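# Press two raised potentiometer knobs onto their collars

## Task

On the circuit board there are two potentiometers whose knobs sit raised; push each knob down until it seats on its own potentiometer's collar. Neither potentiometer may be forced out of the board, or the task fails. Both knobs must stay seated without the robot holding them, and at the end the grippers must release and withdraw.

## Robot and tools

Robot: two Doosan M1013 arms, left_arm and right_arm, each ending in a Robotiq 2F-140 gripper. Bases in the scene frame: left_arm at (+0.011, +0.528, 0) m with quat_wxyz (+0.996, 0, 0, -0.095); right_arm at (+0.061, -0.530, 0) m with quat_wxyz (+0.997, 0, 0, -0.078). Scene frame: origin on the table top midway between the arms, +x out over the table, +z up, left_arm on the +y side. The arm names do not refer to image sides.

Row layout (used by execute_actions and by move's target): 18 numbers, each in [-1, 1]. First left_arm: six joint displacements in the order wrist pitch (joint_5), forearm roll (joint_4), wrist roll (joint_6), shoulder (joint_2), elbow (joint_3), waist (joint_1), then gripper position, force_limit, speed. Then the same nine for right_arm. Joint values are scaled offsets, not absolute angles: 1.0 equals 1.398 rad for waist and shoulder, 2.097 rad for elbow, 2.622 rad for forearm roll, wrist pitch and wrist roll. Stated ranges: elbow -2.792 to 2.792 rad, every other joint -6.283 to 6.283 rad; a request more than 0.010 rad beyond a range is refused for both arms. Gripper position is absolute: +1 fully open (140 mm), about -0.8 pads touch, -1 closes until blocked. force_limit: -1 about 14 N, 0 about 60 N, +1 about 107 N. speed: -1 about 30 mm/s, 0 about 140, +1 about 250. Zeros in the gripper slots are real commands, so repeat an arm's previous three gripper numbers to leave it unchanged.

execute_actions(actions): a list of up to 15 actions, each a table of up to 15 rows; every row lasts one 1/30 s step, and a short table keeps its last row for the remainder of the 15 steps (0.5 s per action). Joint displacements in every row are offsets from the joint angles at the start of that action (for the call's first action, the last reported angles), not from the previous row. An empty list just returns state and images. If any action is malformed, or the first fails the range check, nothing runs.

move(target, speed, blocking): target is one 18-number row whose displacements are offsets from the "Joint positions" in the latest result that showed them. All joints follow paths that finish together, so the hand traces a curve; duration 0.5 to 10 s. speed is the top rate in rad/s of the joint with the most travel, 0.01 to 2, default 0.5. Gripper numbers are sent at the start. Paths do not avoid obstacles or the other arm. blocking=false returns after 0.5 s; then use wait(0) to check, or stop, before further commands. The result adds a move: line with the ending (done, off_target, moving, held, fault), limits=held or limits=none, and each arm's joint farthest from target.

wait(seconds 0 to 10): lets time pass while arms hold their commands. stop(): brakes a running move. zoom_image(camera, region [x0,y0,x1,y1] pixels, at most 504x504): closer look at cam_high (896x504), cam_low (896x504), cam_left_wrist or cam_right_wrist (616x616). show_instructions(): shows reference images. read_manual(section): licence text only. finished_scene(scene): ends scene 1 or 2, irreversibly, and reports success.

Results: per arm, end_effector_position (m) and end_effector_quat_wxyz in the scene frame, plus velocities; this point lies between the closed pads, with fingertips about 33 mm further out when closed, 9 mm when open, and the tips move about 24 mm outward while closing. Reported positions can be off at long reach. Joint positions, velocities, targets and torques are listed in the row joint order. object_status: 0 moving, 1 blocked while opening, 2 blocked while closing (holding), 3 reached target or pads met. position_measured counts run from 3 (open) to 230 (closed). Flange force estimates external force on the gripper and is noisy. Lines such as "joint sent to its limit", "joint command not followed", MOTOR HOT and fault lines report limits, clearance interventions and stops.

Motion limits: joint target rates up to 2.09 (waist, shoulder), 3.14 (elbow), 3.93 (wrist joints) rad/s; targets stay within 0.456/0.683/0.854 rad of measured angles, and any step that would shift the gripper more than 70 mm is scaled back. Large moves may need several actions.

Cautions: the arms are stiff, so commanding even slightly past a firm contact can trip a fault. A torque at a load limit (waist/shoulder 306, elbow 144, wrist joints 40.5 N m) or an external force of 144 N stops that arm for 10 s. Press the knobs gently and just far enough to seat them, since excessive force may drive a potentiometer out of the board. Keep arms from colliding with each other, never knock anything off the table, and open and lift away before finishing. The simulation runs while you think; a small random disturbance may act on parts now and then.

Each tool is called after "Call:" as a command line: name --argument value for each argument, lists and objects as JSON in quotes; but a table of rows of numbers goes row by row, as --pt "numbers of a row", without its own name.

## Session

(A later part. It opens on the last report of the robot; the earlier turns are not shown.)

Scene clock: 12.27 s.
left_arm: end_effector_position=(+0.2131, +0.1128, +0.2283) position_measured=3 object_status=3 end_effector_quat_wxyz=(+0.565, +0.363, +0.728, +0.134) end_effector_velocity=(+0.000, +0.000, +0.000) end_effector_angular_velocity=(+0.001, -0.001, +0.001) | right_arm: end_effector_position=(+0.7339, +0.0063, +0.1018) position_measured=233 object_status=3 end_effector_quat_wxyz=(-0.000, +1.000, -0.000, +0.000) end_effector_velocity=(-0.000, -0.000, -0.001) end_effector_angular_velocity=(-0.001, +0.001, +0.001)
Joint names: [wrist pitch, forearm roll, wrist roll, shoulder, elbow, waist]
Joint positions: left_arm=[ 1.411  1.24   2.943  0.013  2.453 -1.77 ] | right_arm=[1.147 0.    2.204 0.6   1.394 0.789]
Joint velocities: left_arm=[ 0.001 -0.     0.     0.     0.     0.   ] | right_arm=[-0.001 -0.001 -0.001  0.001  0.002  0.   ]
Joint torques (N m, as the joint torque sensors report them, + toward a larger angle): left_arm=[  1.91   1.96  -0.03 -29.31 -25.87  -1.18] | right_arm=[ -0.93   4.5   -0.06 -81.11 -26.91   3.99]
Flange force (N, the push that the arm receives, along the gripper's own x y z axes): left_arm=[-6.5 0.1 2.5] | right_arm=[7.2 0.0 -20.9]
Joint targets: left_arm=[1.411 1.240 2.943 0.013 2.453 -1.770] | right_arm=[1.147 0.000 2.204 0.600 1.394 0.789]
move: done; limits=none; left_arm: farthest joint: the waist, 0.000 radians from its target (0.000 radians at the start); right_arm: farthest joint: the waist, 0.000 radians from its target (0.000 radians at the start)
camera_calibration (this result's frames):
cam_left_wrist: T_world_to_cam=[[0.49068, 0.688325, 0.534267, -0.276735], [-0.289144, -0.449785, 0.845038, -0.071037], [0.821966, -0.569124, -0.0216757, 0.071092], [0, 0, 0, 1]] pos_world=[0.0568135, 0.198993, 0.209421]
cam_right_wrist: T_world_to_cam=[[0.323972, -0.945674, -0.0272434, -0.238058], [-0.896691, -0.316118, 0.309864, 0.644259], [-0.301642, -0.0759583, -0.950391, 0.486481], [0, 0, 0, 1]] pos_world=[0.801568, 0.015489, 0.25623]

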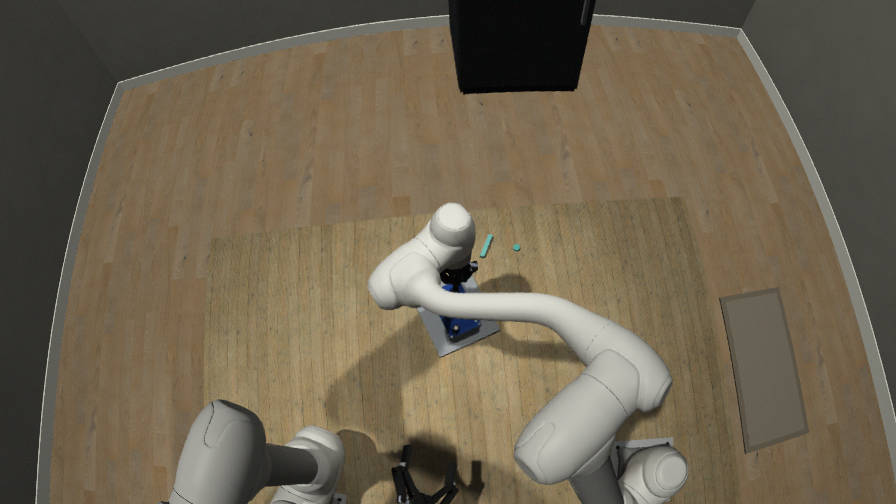

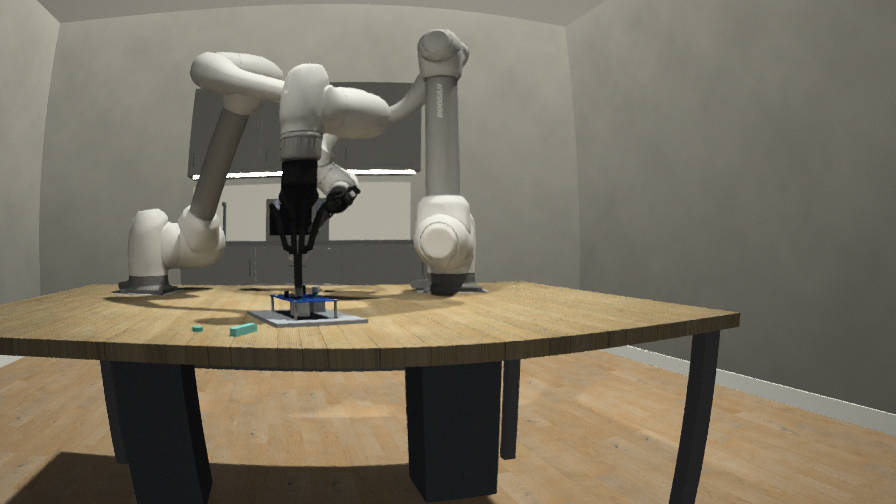

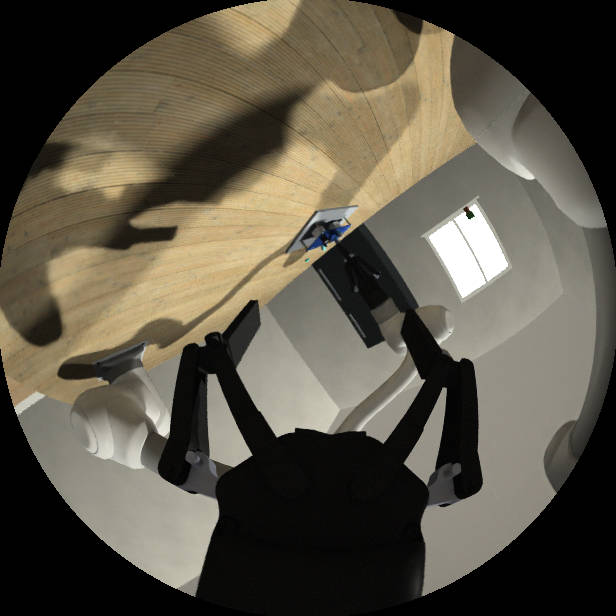

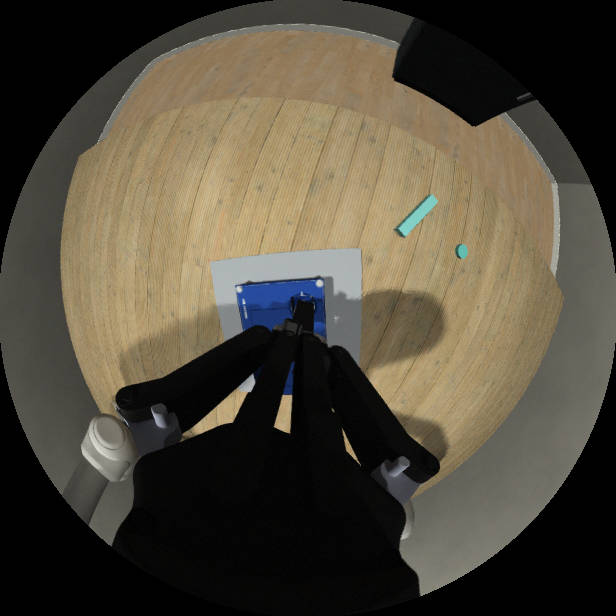

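Call:
move --target '[0,0,0,0,0,0,1,0,0, -0.00115212,0,0,0.0009256,0.0008235,0,-1,0,1]' --speed 0.01

Scene clock: 13.30 s.
left_arm: end_effector_position=(+0.2131, +0.1128, +0.2283) position_measured=3 object_status=3 end_effector_quat_wxyz=(+0.565, +0.363, +0.728, +0.134) end_effector_velocity=(-0.000, -0.000, -0.000) end_effector_angular_velocity=(+0.000, +0.000, -0.001) | right_arm: end_effector_position=(+0.7338, +0.0063, +0.0998) position_measured=233 object_status=3 end_effector_quat_wxyz=(-0.000, +1.000, -0.000, +0.000) end_effector_velocity=(+0.000, +0.000, -0.000) end_effector_angular_velocity=(+0.000, -0.001, -0.000)
Joint names: [wrist pitch, forearm roll, wrist roll, shoulder, elbow, waist]
Joint positions: left_arm=[ 1.411  1.24   2.943  0.013  2.453 -1.77 ] | right_arm=[1.144 0.    2.204 0.602 1.396 0.789]
Joint velocities: left_arm=[-0.001  0.    -0.     0.     0.001 -0.   ] | right_arm=[-0.001 -0.     0.     0.    -0.     0.   ]
Joint torques (N m, as the joint torque sensors report them, + toward a larger angle): left_arm=[  1.85   1.96   0.05 -29.04 -25.42  -0.68] | right_arm=[ -0.67   4.34   0.27 -81.16 -28.66   1.05]
Flange force (N, the push that the arm receives, along the gripper's own x y z axes): left_arm=[-6.7 0.3 0.6] | right_arm=[1.9 0.5 -19.0]
Joint targets: left_arm=[1.411 1.240 2.943 0.013 2.453 -1.770] | right_arm=[1.144 0.000 2.204 0.602 1.396 0.789]
move: done; limits=none; left_arm: farthest joint: the waist, 0.000 radians from its target (0.000 radians at the start); right_arm: farthest joint: the waist, 0.000 radians from its target (0.000 radians at the start)
camera_calibration (this result's frames):
cam_left_wrist: T_world_to_cam=[[0.49068, 0.688325, 0.534267, -0.276735], [-0.289144, -0.449785, 0.845038, -0.0710371], [0.821966, -0.569124, -0.0216756, 0.071092], [0, 0, 0, 1]] pos_world=[0.0568134, 0.198993, 0.209421]
cam_right_wrist: T_world_to_cam=[[0.323971, -0.945675, -0.0272425, -0.238121], [-0.896691, -0.316117, 0.309865, 0.644832], [-0.301643, -0.0759592, -0.95039, 0.484617], [0, 0, 0, 1]] pos_world=[0.801541, 0.0154687, 0.254277]

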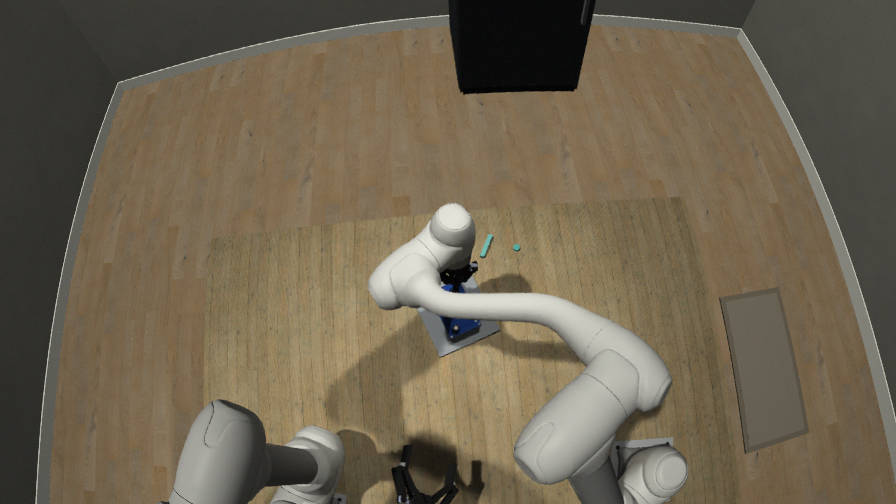

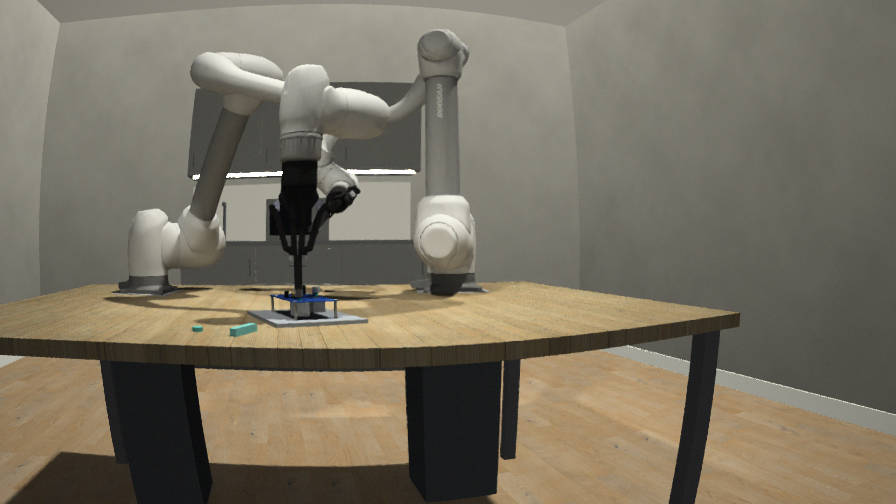

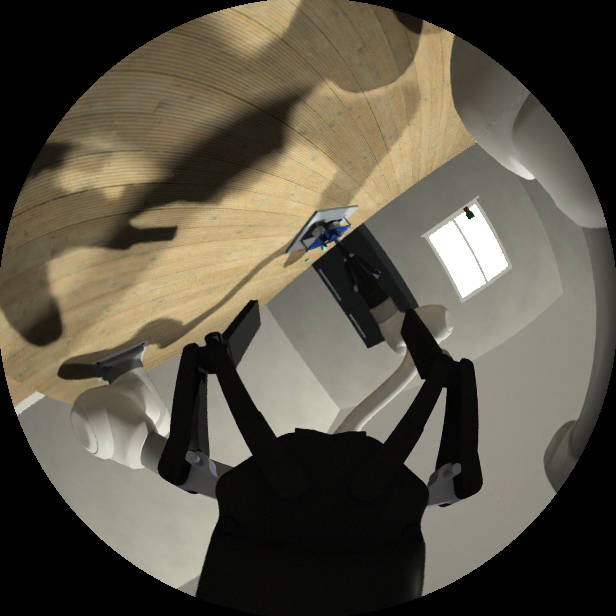

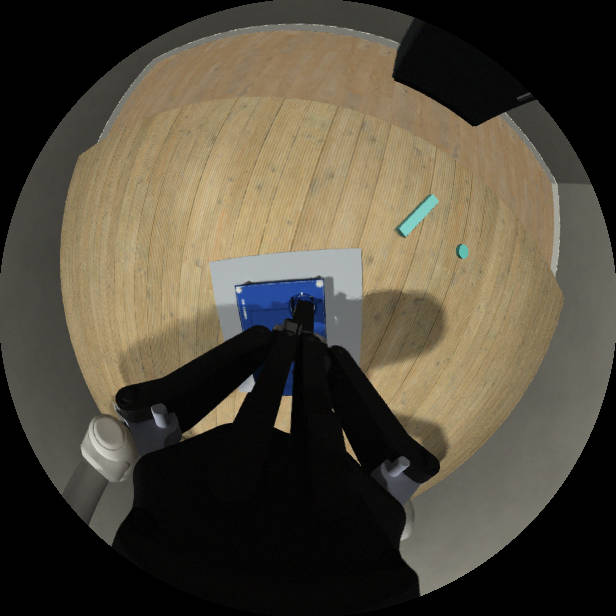

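Call:
zoom_image --camera "cam_low" --region '[275, 270, 325, 305]'

Region (275, 270, 325, 305) of cam_low's 896x504 image, scaled by 10.080, with more detail than that image has; it fills the top 353 rows of this view, and the rest is white.

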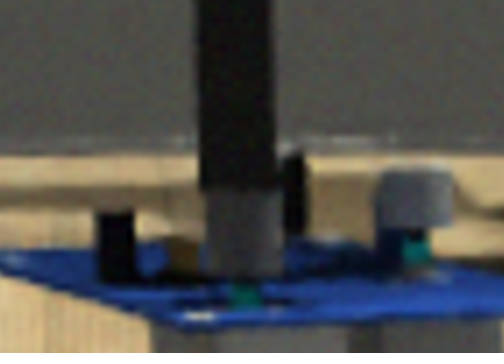

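Call:
move --target '[0,0,0,0,0,0,1,0,0, -0.00230424,0,0,0.0018512,0.001647,0,-1,0,1]' --speed 0.01

Call:
zoom_image --camera "cam_low" --region '[275, 270, 325, 305]'

Scene clock: 14.43 s.
left_arm: end_effector_position=(+0.2131, +0.1128, +0.2283) position_measured=3 object_status=3 end_effector_quat_wxyz=(+0.565, +0.363, +0.728, +0.134) end_effector_velocity=(-0.000, -0.001, +0.000) end_effector_angular_velocity=(-0.002, +0.001, -0.000) | right_arm: end_effector_position=(+0.7338, +0.0062, +0.0959) position_measured=233 object_status=3 end_effector_quat_wxyz=(-0.000, +1.000, -0.000, +0.000) end_effector_velocity=(+0.000, -0.000, -0.001) end_effector_angular_velocity=(-0.001, -0.001, -0.000)
Joint names: [wrist pitch, forearm roll, wrist roll, shoulder, elbow, waist]
Joint positions: left_arm=[ 1.411  1.24   2.943  0.013  2.453 -1.77 ] | right_arm=[1.138 0.    2.204 0.604 1.399 0.789]
Joint velocities: left_arm=[-0.001  0.    -0.    -0.    -0.001  0.   ] | right_arm=[-0.002 -0.001  0.001  0.001  0.001  0.   ]
Joint torques (N m, as the joint torque sensors report them, + toward a larger angle): left_arm=[  1.79   1.96   0.1  -29.14 -26.2   -1.12] | right_arm=[  0.01   3.83  -0.06 -80.37 -27.79   4.42]
Flange force (N, the push that the arm receives, along the gripper's own x y z axes): left_arm=[-6.2 0.7 2.0] | right_arm=[3.8 3.4 -19.3]
Joint targets: left_arm=[1.411 1.240 2.943 0.013 2.453 -1.770] | right_arm=[1.138 0.000 2.204 0.604 1.399 0.789]
move: done; limits=none; left_arm: farthest joint: the waist, 0.000 radians from its target (0.000 radians at the start); right_arm: farthest joint: the waist, 0.000 radians from its target (0.000 radians at the start)
camera_calibration (this result's frames):
cam_left_wrist: T_world_to_cam=[[0.49068, 0.688325, 0.534267, -0.276736], [-0.289144, -0.449785, 0.845038, -0.071037], [0.821966, -0.569123, -0.0216756, 0.071092], [0, 0, 0, 1]] pos_world=[0.0568134, 0.198993, 0.209421]
cam_right_wrist: T_world_to_cam=[[0.32397, -0.945675, -0.0272427, -0.238251], [-0.896692, -0.316116, 0.309861, 0.645971], [-0.30164, -0.0759575, -0.950391, 0.480877], [0, 0, 0, 1]] pos_world=[0.801475, 0.01542, 0.250369]

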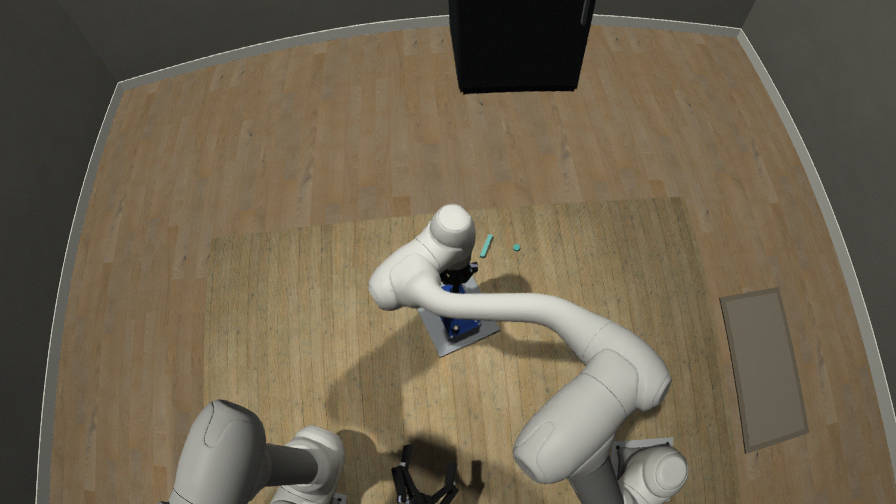

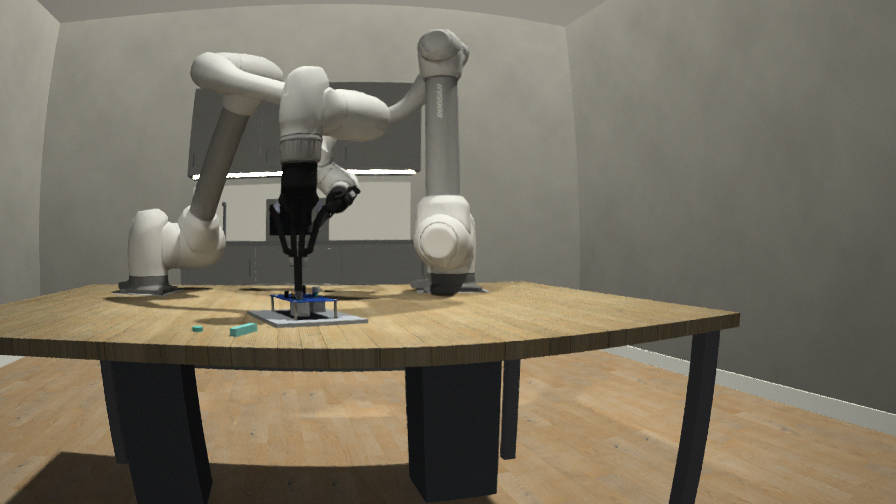

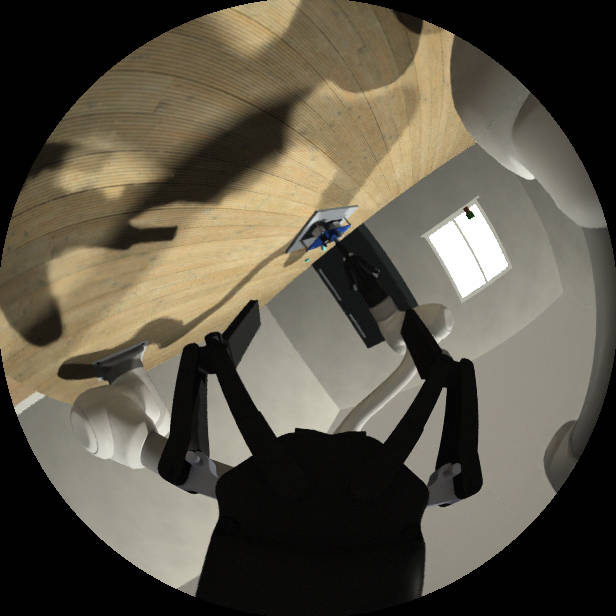

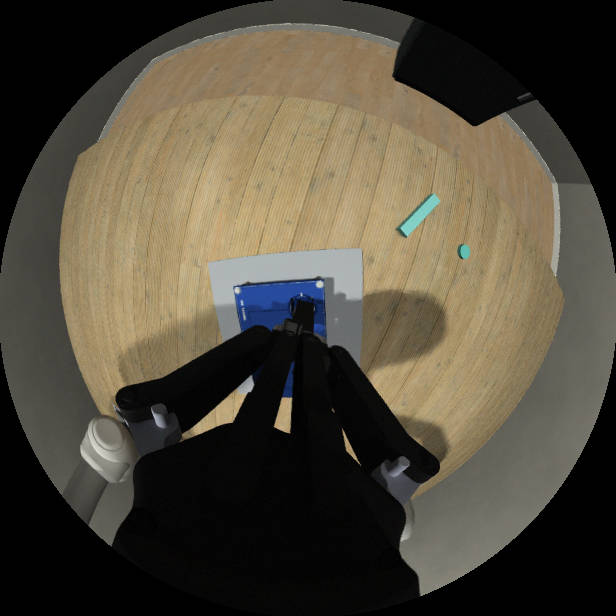

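Region (275, 270, 325, 305) of cam_low's 896x504 image, scaled by 10.080, with more detail than that image has; it fills the top 353 rows of this view, and the rest is white.

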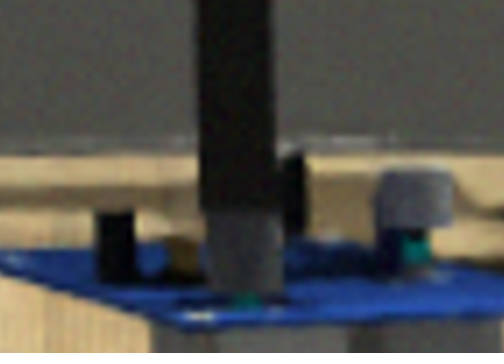

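Call:
move --target '[0,0,0,0,0,0,1,0,0, -0.00086409,0,0,0.0006942,0.00061763,0,-1,0,1]' --speed 0.01

Call:
zoom_image --camera "cam_low" --region '[275, 270, 325, 305]'

Scene clock: 15.37 s.
left_arm: end_effector_position=(+0.2131, +0.1128, +0.2283) position_measured=3 object_status=3 end_effector_quat_wxyz=(+0.565, +0.363, +0.728, +0.134) end_effector_velocity=(+0.000, -0.000, -0.000) end_effector_angular_velocity=(-0.001, +0.001, +0.001) | right_arm: end_effector_position=(+0.7337, +0.0062, +0.0944) position_measured=233 object_status=3 end_effector_quat_wxyz=(-0.000, +1.000, -0.000, +0.000) end_effector_velocity=(-0.000, +0.000, -0.000) end_effector_angular_velocity=(+0.001, +0.000, +0.000)
Joint names: [wrist pitch, forearm roll, wrist roll, shoulder, elbow, waist]
Joint positions: left_arm=[ 1.411  1.24   2.943  0.013  2.453 -1.77 ] | right_arm=[1.136 0.    2.204 0.605 1.4   0.789]
Joint velocities: left_arm=[-0.001 -0.    -0.001  0.001 -0.001  0.001] | right_arm=[-0.001  0.001 -0.    -0.     0.     0.   ]
Joint torques (N m, as the joint torque sensors report them, + toward a larger angle): left_arm=[  1.81   2.07  -0.01 -28.28 -26.41  -0.59] | right_arm=[ -0.27   4.47   0.19 -80.27 -27.45   1.7 ]
Flange force (N, the push that the arm receives, along the gripper's own x y z axes): left_arm=[-5.6 2.7 0.3] | right_arm=[2.8 0.6 -20.2]
Joint targets: left_arm=[1.411 1.240 2.943 0.013 2.453 -1.770] | right_arm=[1.136 0.000 2.204 0.605 1.401 0.789]
move: done; limits=none; left_arm: farthest joint: the waist, 0.000 radians from its target (0.000 radians at the start); right_arm: farthest joint: the waist, 0.000 radians from its target (0.000 radians at the start)
camera_calibration (this result's frames):
cam_left_wrist: T_world_to_cam=[[0.49068, 0.688325, 0.534267, -0.276736], [-0.289144, -0.449785, 0.845038, -0.071037], [0.821966, -0.569123, -0.0216756, 0.071092], [0, 0, 0, 1]] pos_world=[0.0568135, 0.198993, 0.209421]
cam_right_wrist: T_world_to_cam=[[0.323969, -0.945675, -0.0272429, -0.2383], [-0.896693, -0.316115, 0.30986, 0.646392], [-0.301639, -0.0759565, -0.950392, 0.479477], [0, 0, 0, 1]] pos_world=[0.801446, 0.0153989, 0.248909]

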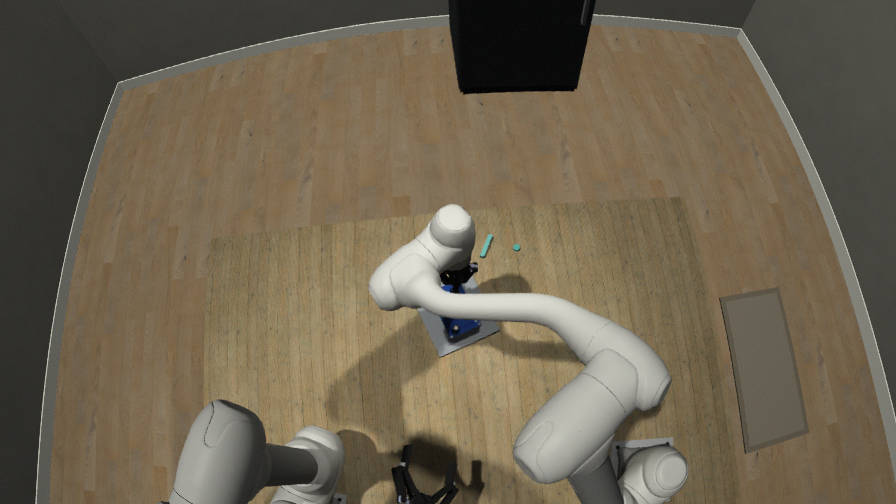

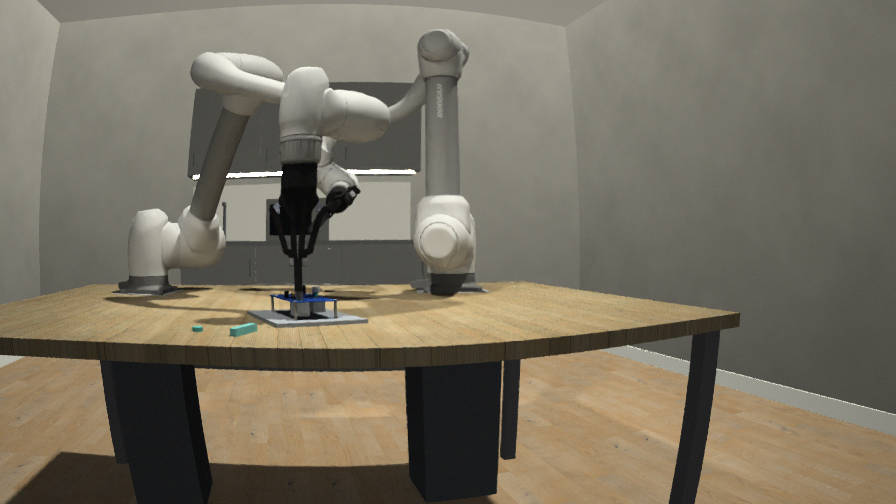

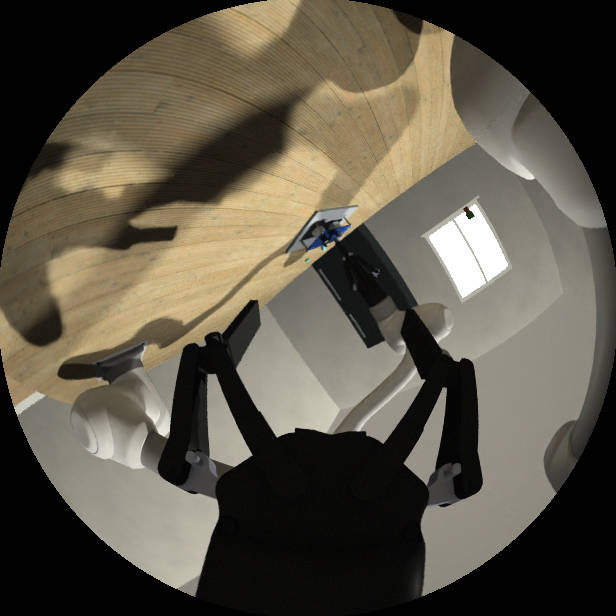

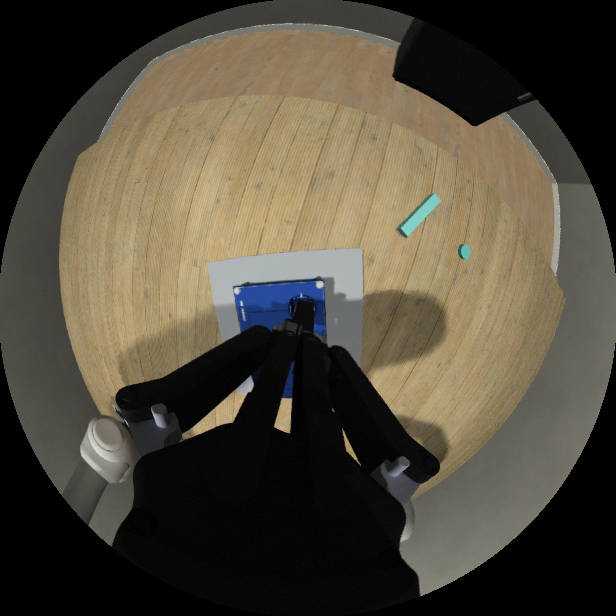

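Region (275, 270, 325, 305) of cam_low's 896x504 image, scaled by 10.080, with more detail than that image has; it fills the top 353 rows of this view, and the rest is white.

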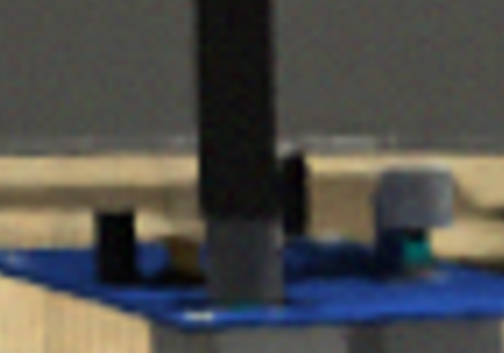

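Flat still (−0.0272429). Now 0.6 mm steps.

Call:
move --target '[0,0,0,0,0,0,1,0,0, -0.00034564,0,0,0.00027768,0.00024705,0,-1,0,1]' --speed 0.01

Scene clock: 16.17 s.
left_arm: end_effector_position=(+0.2131, +0.1128, +0.2283) position_measured=3 object_status=3 end_effector_quat_wxyz=(+0.565, +0.363, +0.728, +0.134) end_effector_velocity=(+0.000, +0.001, +0.000) end_effector_angular_velocity=(+0.000, -0.001, +0.001) | right_arm: end_effector_position=(+0.7337, +0.0062, +0.0939) position_measured=233 object_status=3 end_effector_quat_wxyz=(-0.000, +1.000, -0.000, +0.000) end_effector_velocity=(-0.000, -0.000, -0.000) end_effector_angular_velocity=(-0.000, +0.000, +0.000)
Joint names: [wrist pitch, forearm roll, wrist roll, shoulder, elbow, waist]
Joint positions: left_arm=[ 1.411  1.24   2.943  0.013  2.453 -1.77 ] | right_arm=[1.135 0.    2.204 0.605 1.401 0.789]
Joint velocities: left_arm=[ 0.002  0.    -0.    -0.     0.001  0.   ] | right_arm=[-0.  0. -0.  0.  0.  0.]
Joint torques (N m, as the joint torque sensors report them, + toward a larger angle): left_arm=[  1.88   2.    -0.01 -28.31 -25.89  -0.1 ] | right_arm=[  0.32   4.44   0.18 -79.98 -27.15  -0.54]
Flange force (N, the push that the arm receives, along the gripper's own x y z axes): left_arm=[-5.8 2.4 -1.0] | right_arm=[1.1 -1.4 -19.7]
Joint targets: left_arm=[1.411 1.240 2.943 0.013 2.453 -1.770] | right_arm=[1.135 0.000 2.204 0.605 1.401 0.789]
move: done; limits=none; left_arm: farthest joint: the waist, 0.000 radians from its target (0.000 radians at the start); right_arm: farthest joint: the waist, 0.000 radians from its target (0.000 radians at the start)
camera_calibration (this result's frames):
cam_left_wrist: T_world_to_cam=[[0.49068, 0.688325, 0.534267, -0.276735], [-0.289144, -0.449785, 0.845038, -0.071037], [0.821966, -0.569124, -0.0216757, 0.0710921], [0, 0, 0, 1]] pos_world=[0.0568134, 0.198993, 0.209421]
cam_right_wrist: T_world_to_cam=[[0.323969, -0.945675, -0.0272433, -0.23832], [-0.896693, -0.316115, 0.309859, 0.64656], [-0.301638, -0.0759557, -0.950392, 0.478918], [0, 0, 0, 1]] pos_world=[0.801434, 0.0153899, 0.248325]

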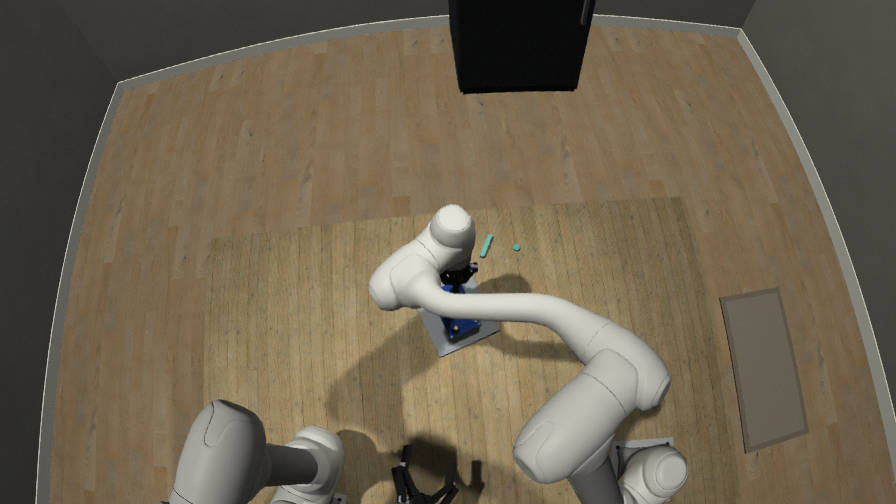

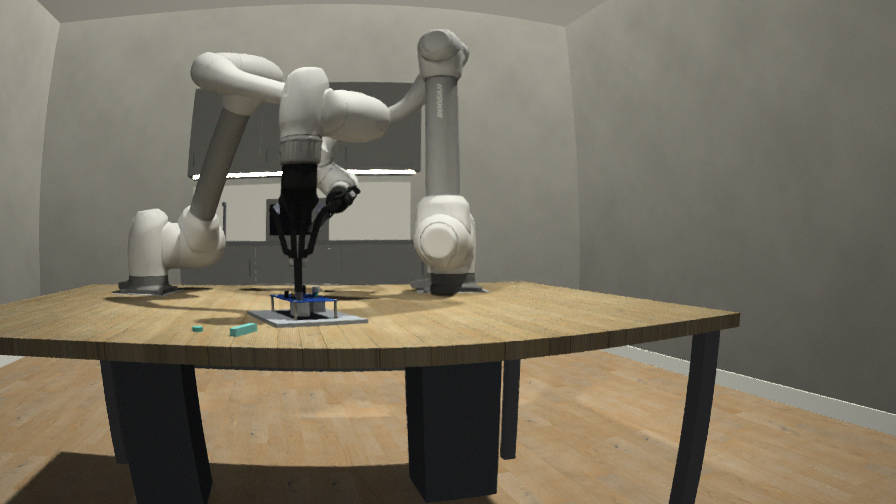

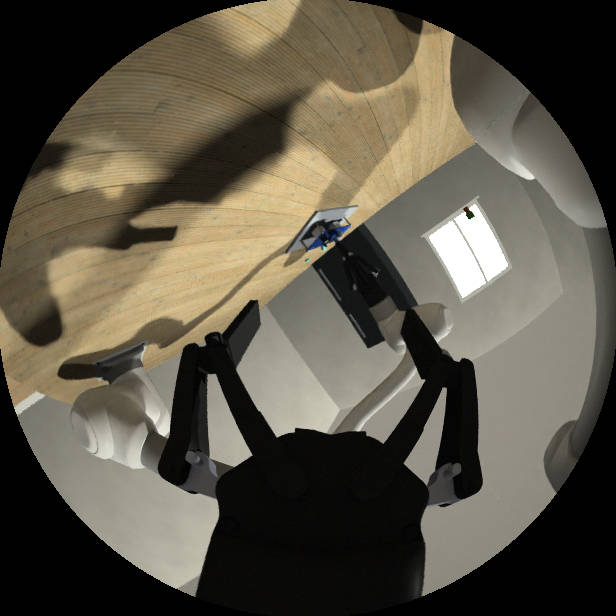

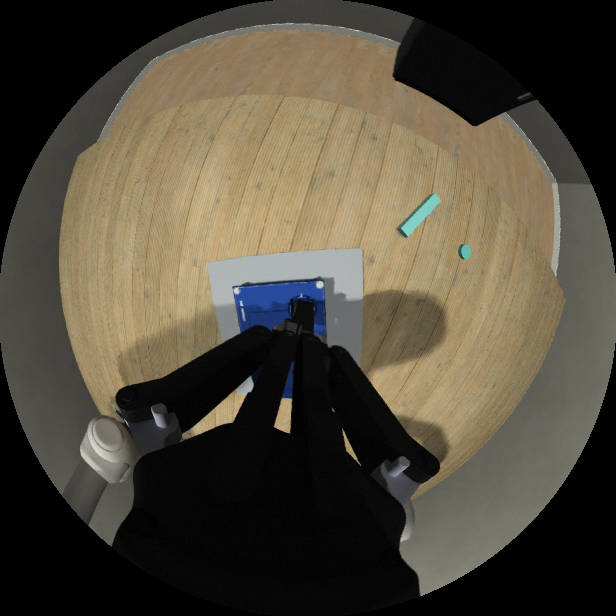

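Call:
move --target '[0,0,0,0,0,0,1,0,0, -0.00028803,0,0,0.0002314,0.00020588,0,-1,0,1]' --speed 0.01

Scene clock: 16.97 s.
left_arm: end_effector_position=(+0.2131, +0.1128, +0.2283) position_measured=3 object_status=3 end_effector_quat_wxyz=(+0.565, +0.363, +0.728, +0.134) end_effector_velocity=(+0.000, +0.001, -0.001) end_effector_angular_velocity=(+0.001, +0.000, -0.001) | right_arm: end_effector_position=(+0.7337, +0.0062, +0.0934) position_measured=233 object_status=3 end_effector_quat_wxyz=(-0.000, +1.000, -0.000, +0.000) end_effector_velocity=(+0.000, +0.000, +0.000) end_effector_angular_velocity=(+0.000, -0.000, +0.002)
Joint names: [wrist pitch, forearm roll, wrist roll, shoulder, elbow, waist]
Joint positions: left_arm=[ 1.411  1.24   2.943  0.013  2.453 -1.77 ] | right_arm=[1.134 0.    2.204 0.606 1.401 0.789]
Joint velocities: left_arm=[-0.001 -0.     0.    -0.     0.002  0.   ] | right_arm=[-0.     0.    -0.002  0.    -0.     0.   ]
Joint torques (N m, as the joint torque sensors report them, + toward a larger angle): left_arm=[  1.74   2.03   0.   -29.2  -26.49  -0.21] | right_arm=[  0.12   4.27   0.02 -80.95 -26.96   5.67]
Flange force (N, the push that the arm receives, along the gripper's own x y z axes): left_arm=[-4.5 0.8 -0.3] | right_arm=[6.8 3.0 -19.4]
Joint targets: left_arm=[1.411 1.240 2.943 0.013 2.453 -1.770] | right_arm=[1.134 0.000 2.204 0.606 1.401 0.789]
move: done; limits=none; left_arm: farthest joint: the waist, 0.000 radians from its target (0.000 radians at the start); right_arm: farthest joint: the waist, 0.000 radians from its target (0.000 radians at the start)
camera_calibration (this result's frames):
cam_left_wrist: T_world_to_cam=[[0.49068, 0.688325, 0.534267, -0.276736], [-0.289144, -0.449786, 0.845038, -0.0710369], [0.821966, -0.569123, -0.0216757, 0.071092], [0, 0, 0, 1]] pos_world=[0.0568135, 0.198993, 0.209421]
cam_right_wrist: T_world_to_cam=[[0.323968, -0.945676, -0.0272433, -0.238337], [-0.896694, -0.316115, 0.309858, 0.646699], [-0.301637, -0.0759553, -0.950392, 0.478451], [0, 0, 0, 1]] pos_world=[0.801424, 0.0153823, 0.247838]

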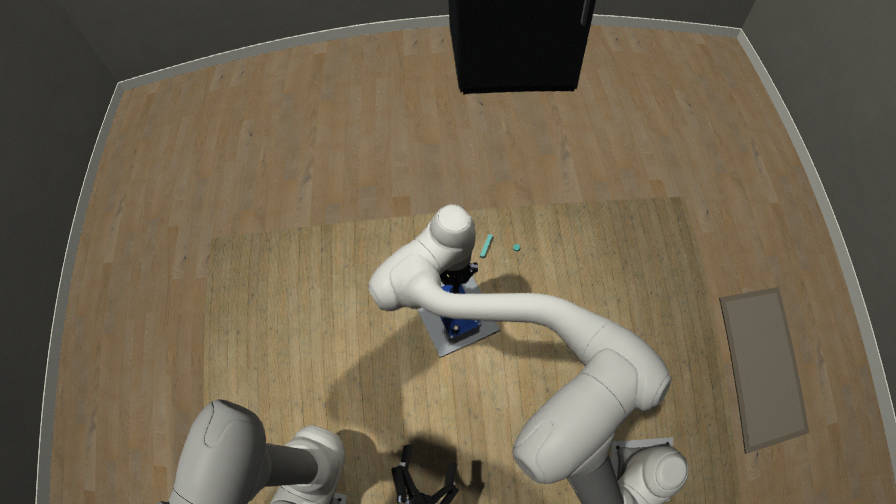

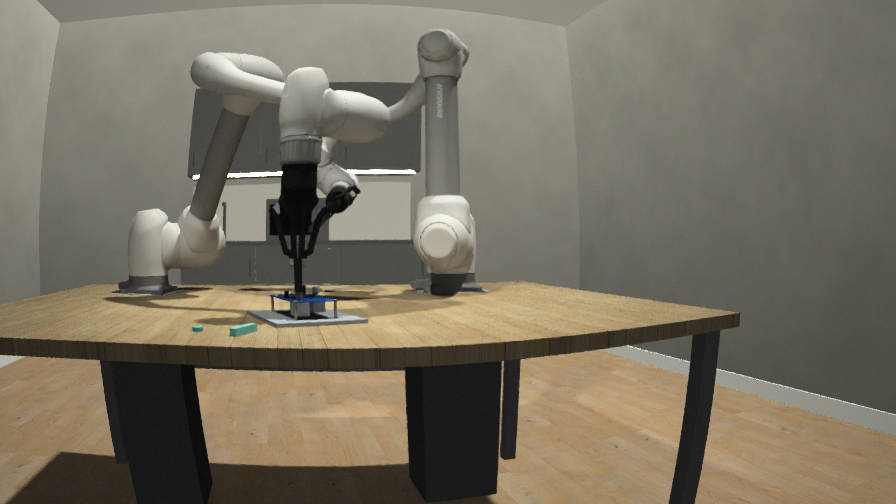

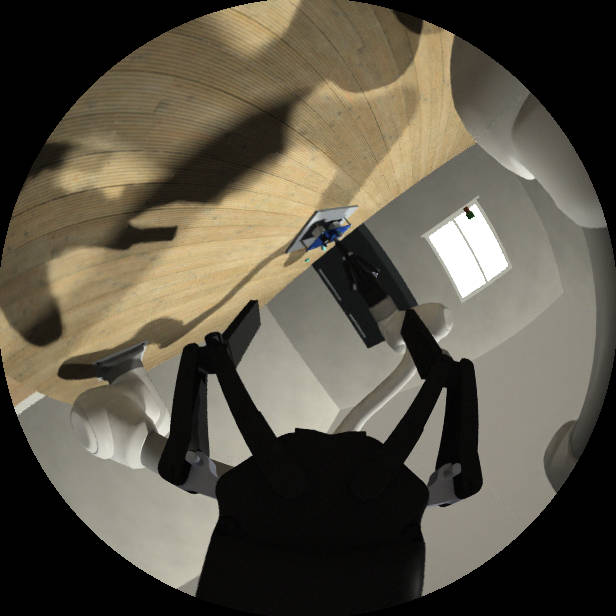

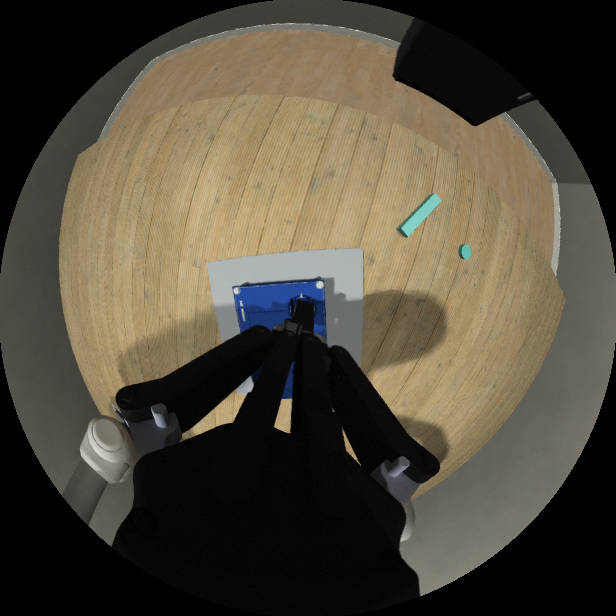

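Flat. Another 0.5 mm.

Call:
move --target '[0,0,0,0,0,0,1,0,0, -0.00028803,0,0,0.0002314,0.00020588,0,-1,0,1]' --speed 0.01

Scene clock: 17.73 s.
left_arm: end_effector_position=(+0.2131, +0.1128, +0.2283) position_measured=3 object_status=3 end_effector_quat_wxyz=(+0.565, +0.363, +0.728, +0.134) end_effector_velocity=(-0.000, -0.000, +0.000) end_effector_angular_velocity=(-0.001, -0.000, +0.000) | right_arm: end_effector_position=(+0.7337, +0.0062, +0.0929) position_measured=233 object_status=3 end_effector_quat_wxyz=(-0.000, +1.000, -0.000, +0.000) end_effector_velocity=(+0.000, +0.000, -0.000) end_effector_angular_velocity=(+0.000, +0.000, +0.002)
Joint names: [wrist pitch, forearm roll, wrist roll, shoulder, elbow, waist]
Joint positions: left_arm=[ 1.411  1.24   2.943  0.013  2.453 -1.77 ] | right_arm=[1.133 0.    2.204 0.606 1.402 0.789]
Joint velocities: left_arm=[ 0. -0. -0. -0. -0. -0.] | right_arm=[-0.001  0.    -0.002  0.     0.     0.   ]
Joint torques (N m, as the joint torque sensors report them, + toward a larger angle): left_arm=[  1.78   1.93   0.13 -29.11 -26.16  -0.97] | right_arm=[ -0.06   4.19   0.11 -82.25 -26.56   4.27]
Flange force (N, the push that the arm receives, along the gripper's own x y z axes): left_arm=[-5.9 0.7 1.7] | right_arm=[8.4 -0.2 -19.1]
Joint targets: left_arm=[1.411 1.240 2.943 0.013 2.453 -1.770] | right_arm=[1.133 0.000 2.204 0.606 1.402 0.789]
move: done; limits=none; left_arm: farthest joint: the waist, 0.000 radians from its target (0.000 radians at the start); right_arm: farthest joint: the waist, 0.000 radians from its target (0.000 radians at the start)
camera_calibration (this result's frames):
cam_left_wrist: T_world_to_cam=[[0.49068, 0.688325, 0.534267, -0.276735], [-0.289144, -0.449785, 0.845038, -0.071037], [0.821966, -0.569123, -0.0216758, 0.0710921], [0, 0, 0, 1]] pos_world=[0.0568134, 0.198993, 0.209421]
cam_right_wrist: T_world_to_cam=[[0.323969, -0.945675, -0.0272435, -0.238355], [-0.896694, -0.316115, 0.309857, 0.646839], [-0.301636, -0.0759548, -0.950393, 0.477985], [0, 0, 0, 1]] pos_world=[0.801413, 0.0153746, 0.247352]

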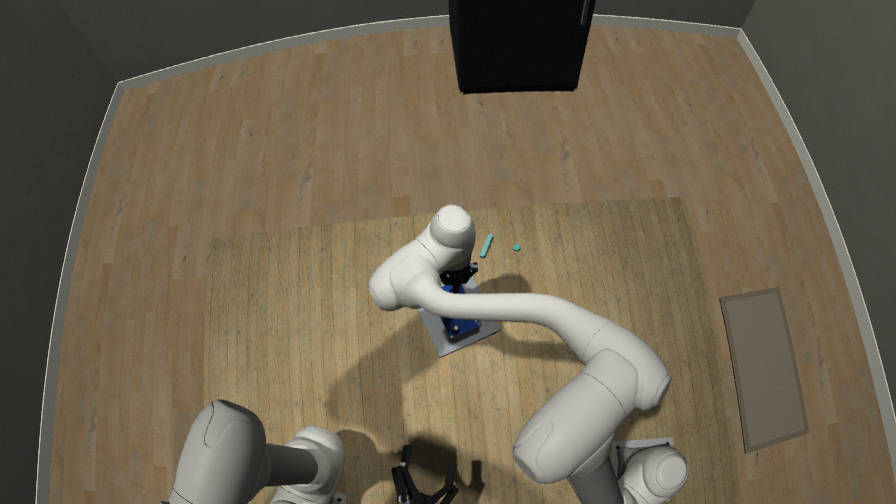

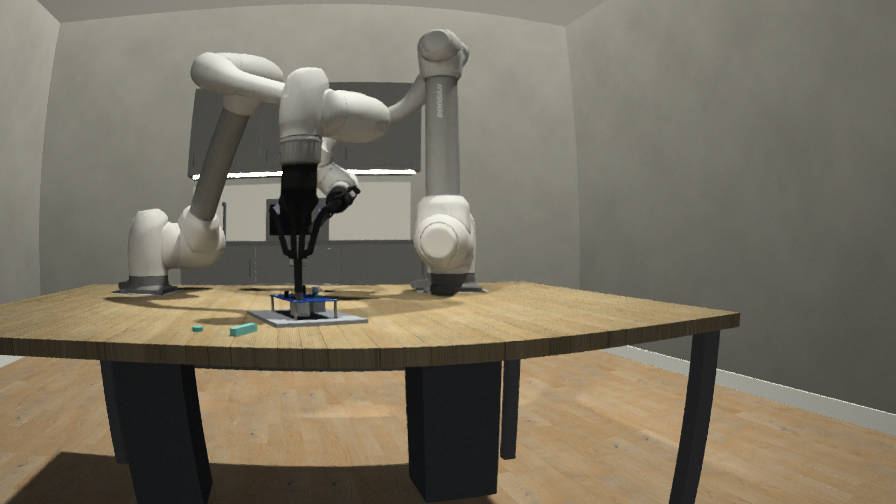

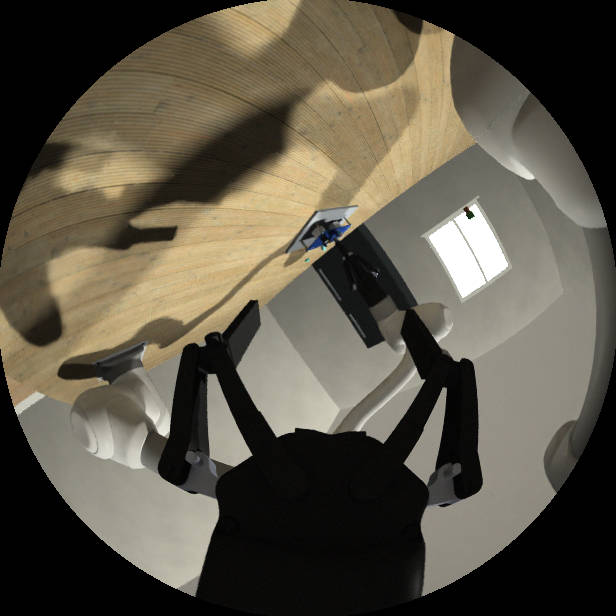

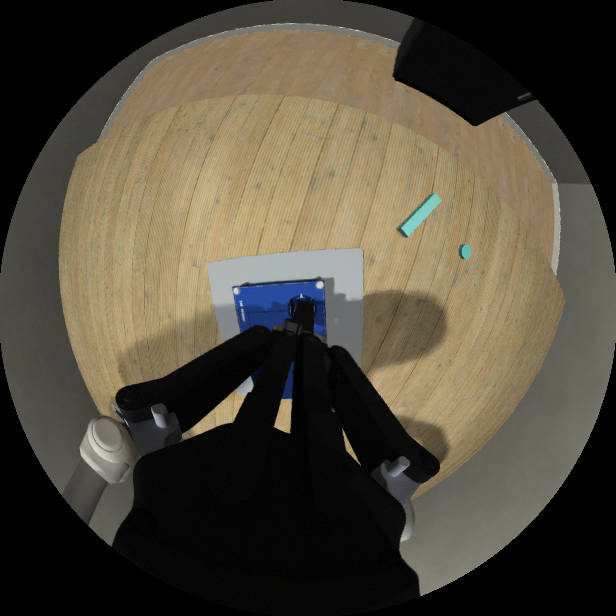

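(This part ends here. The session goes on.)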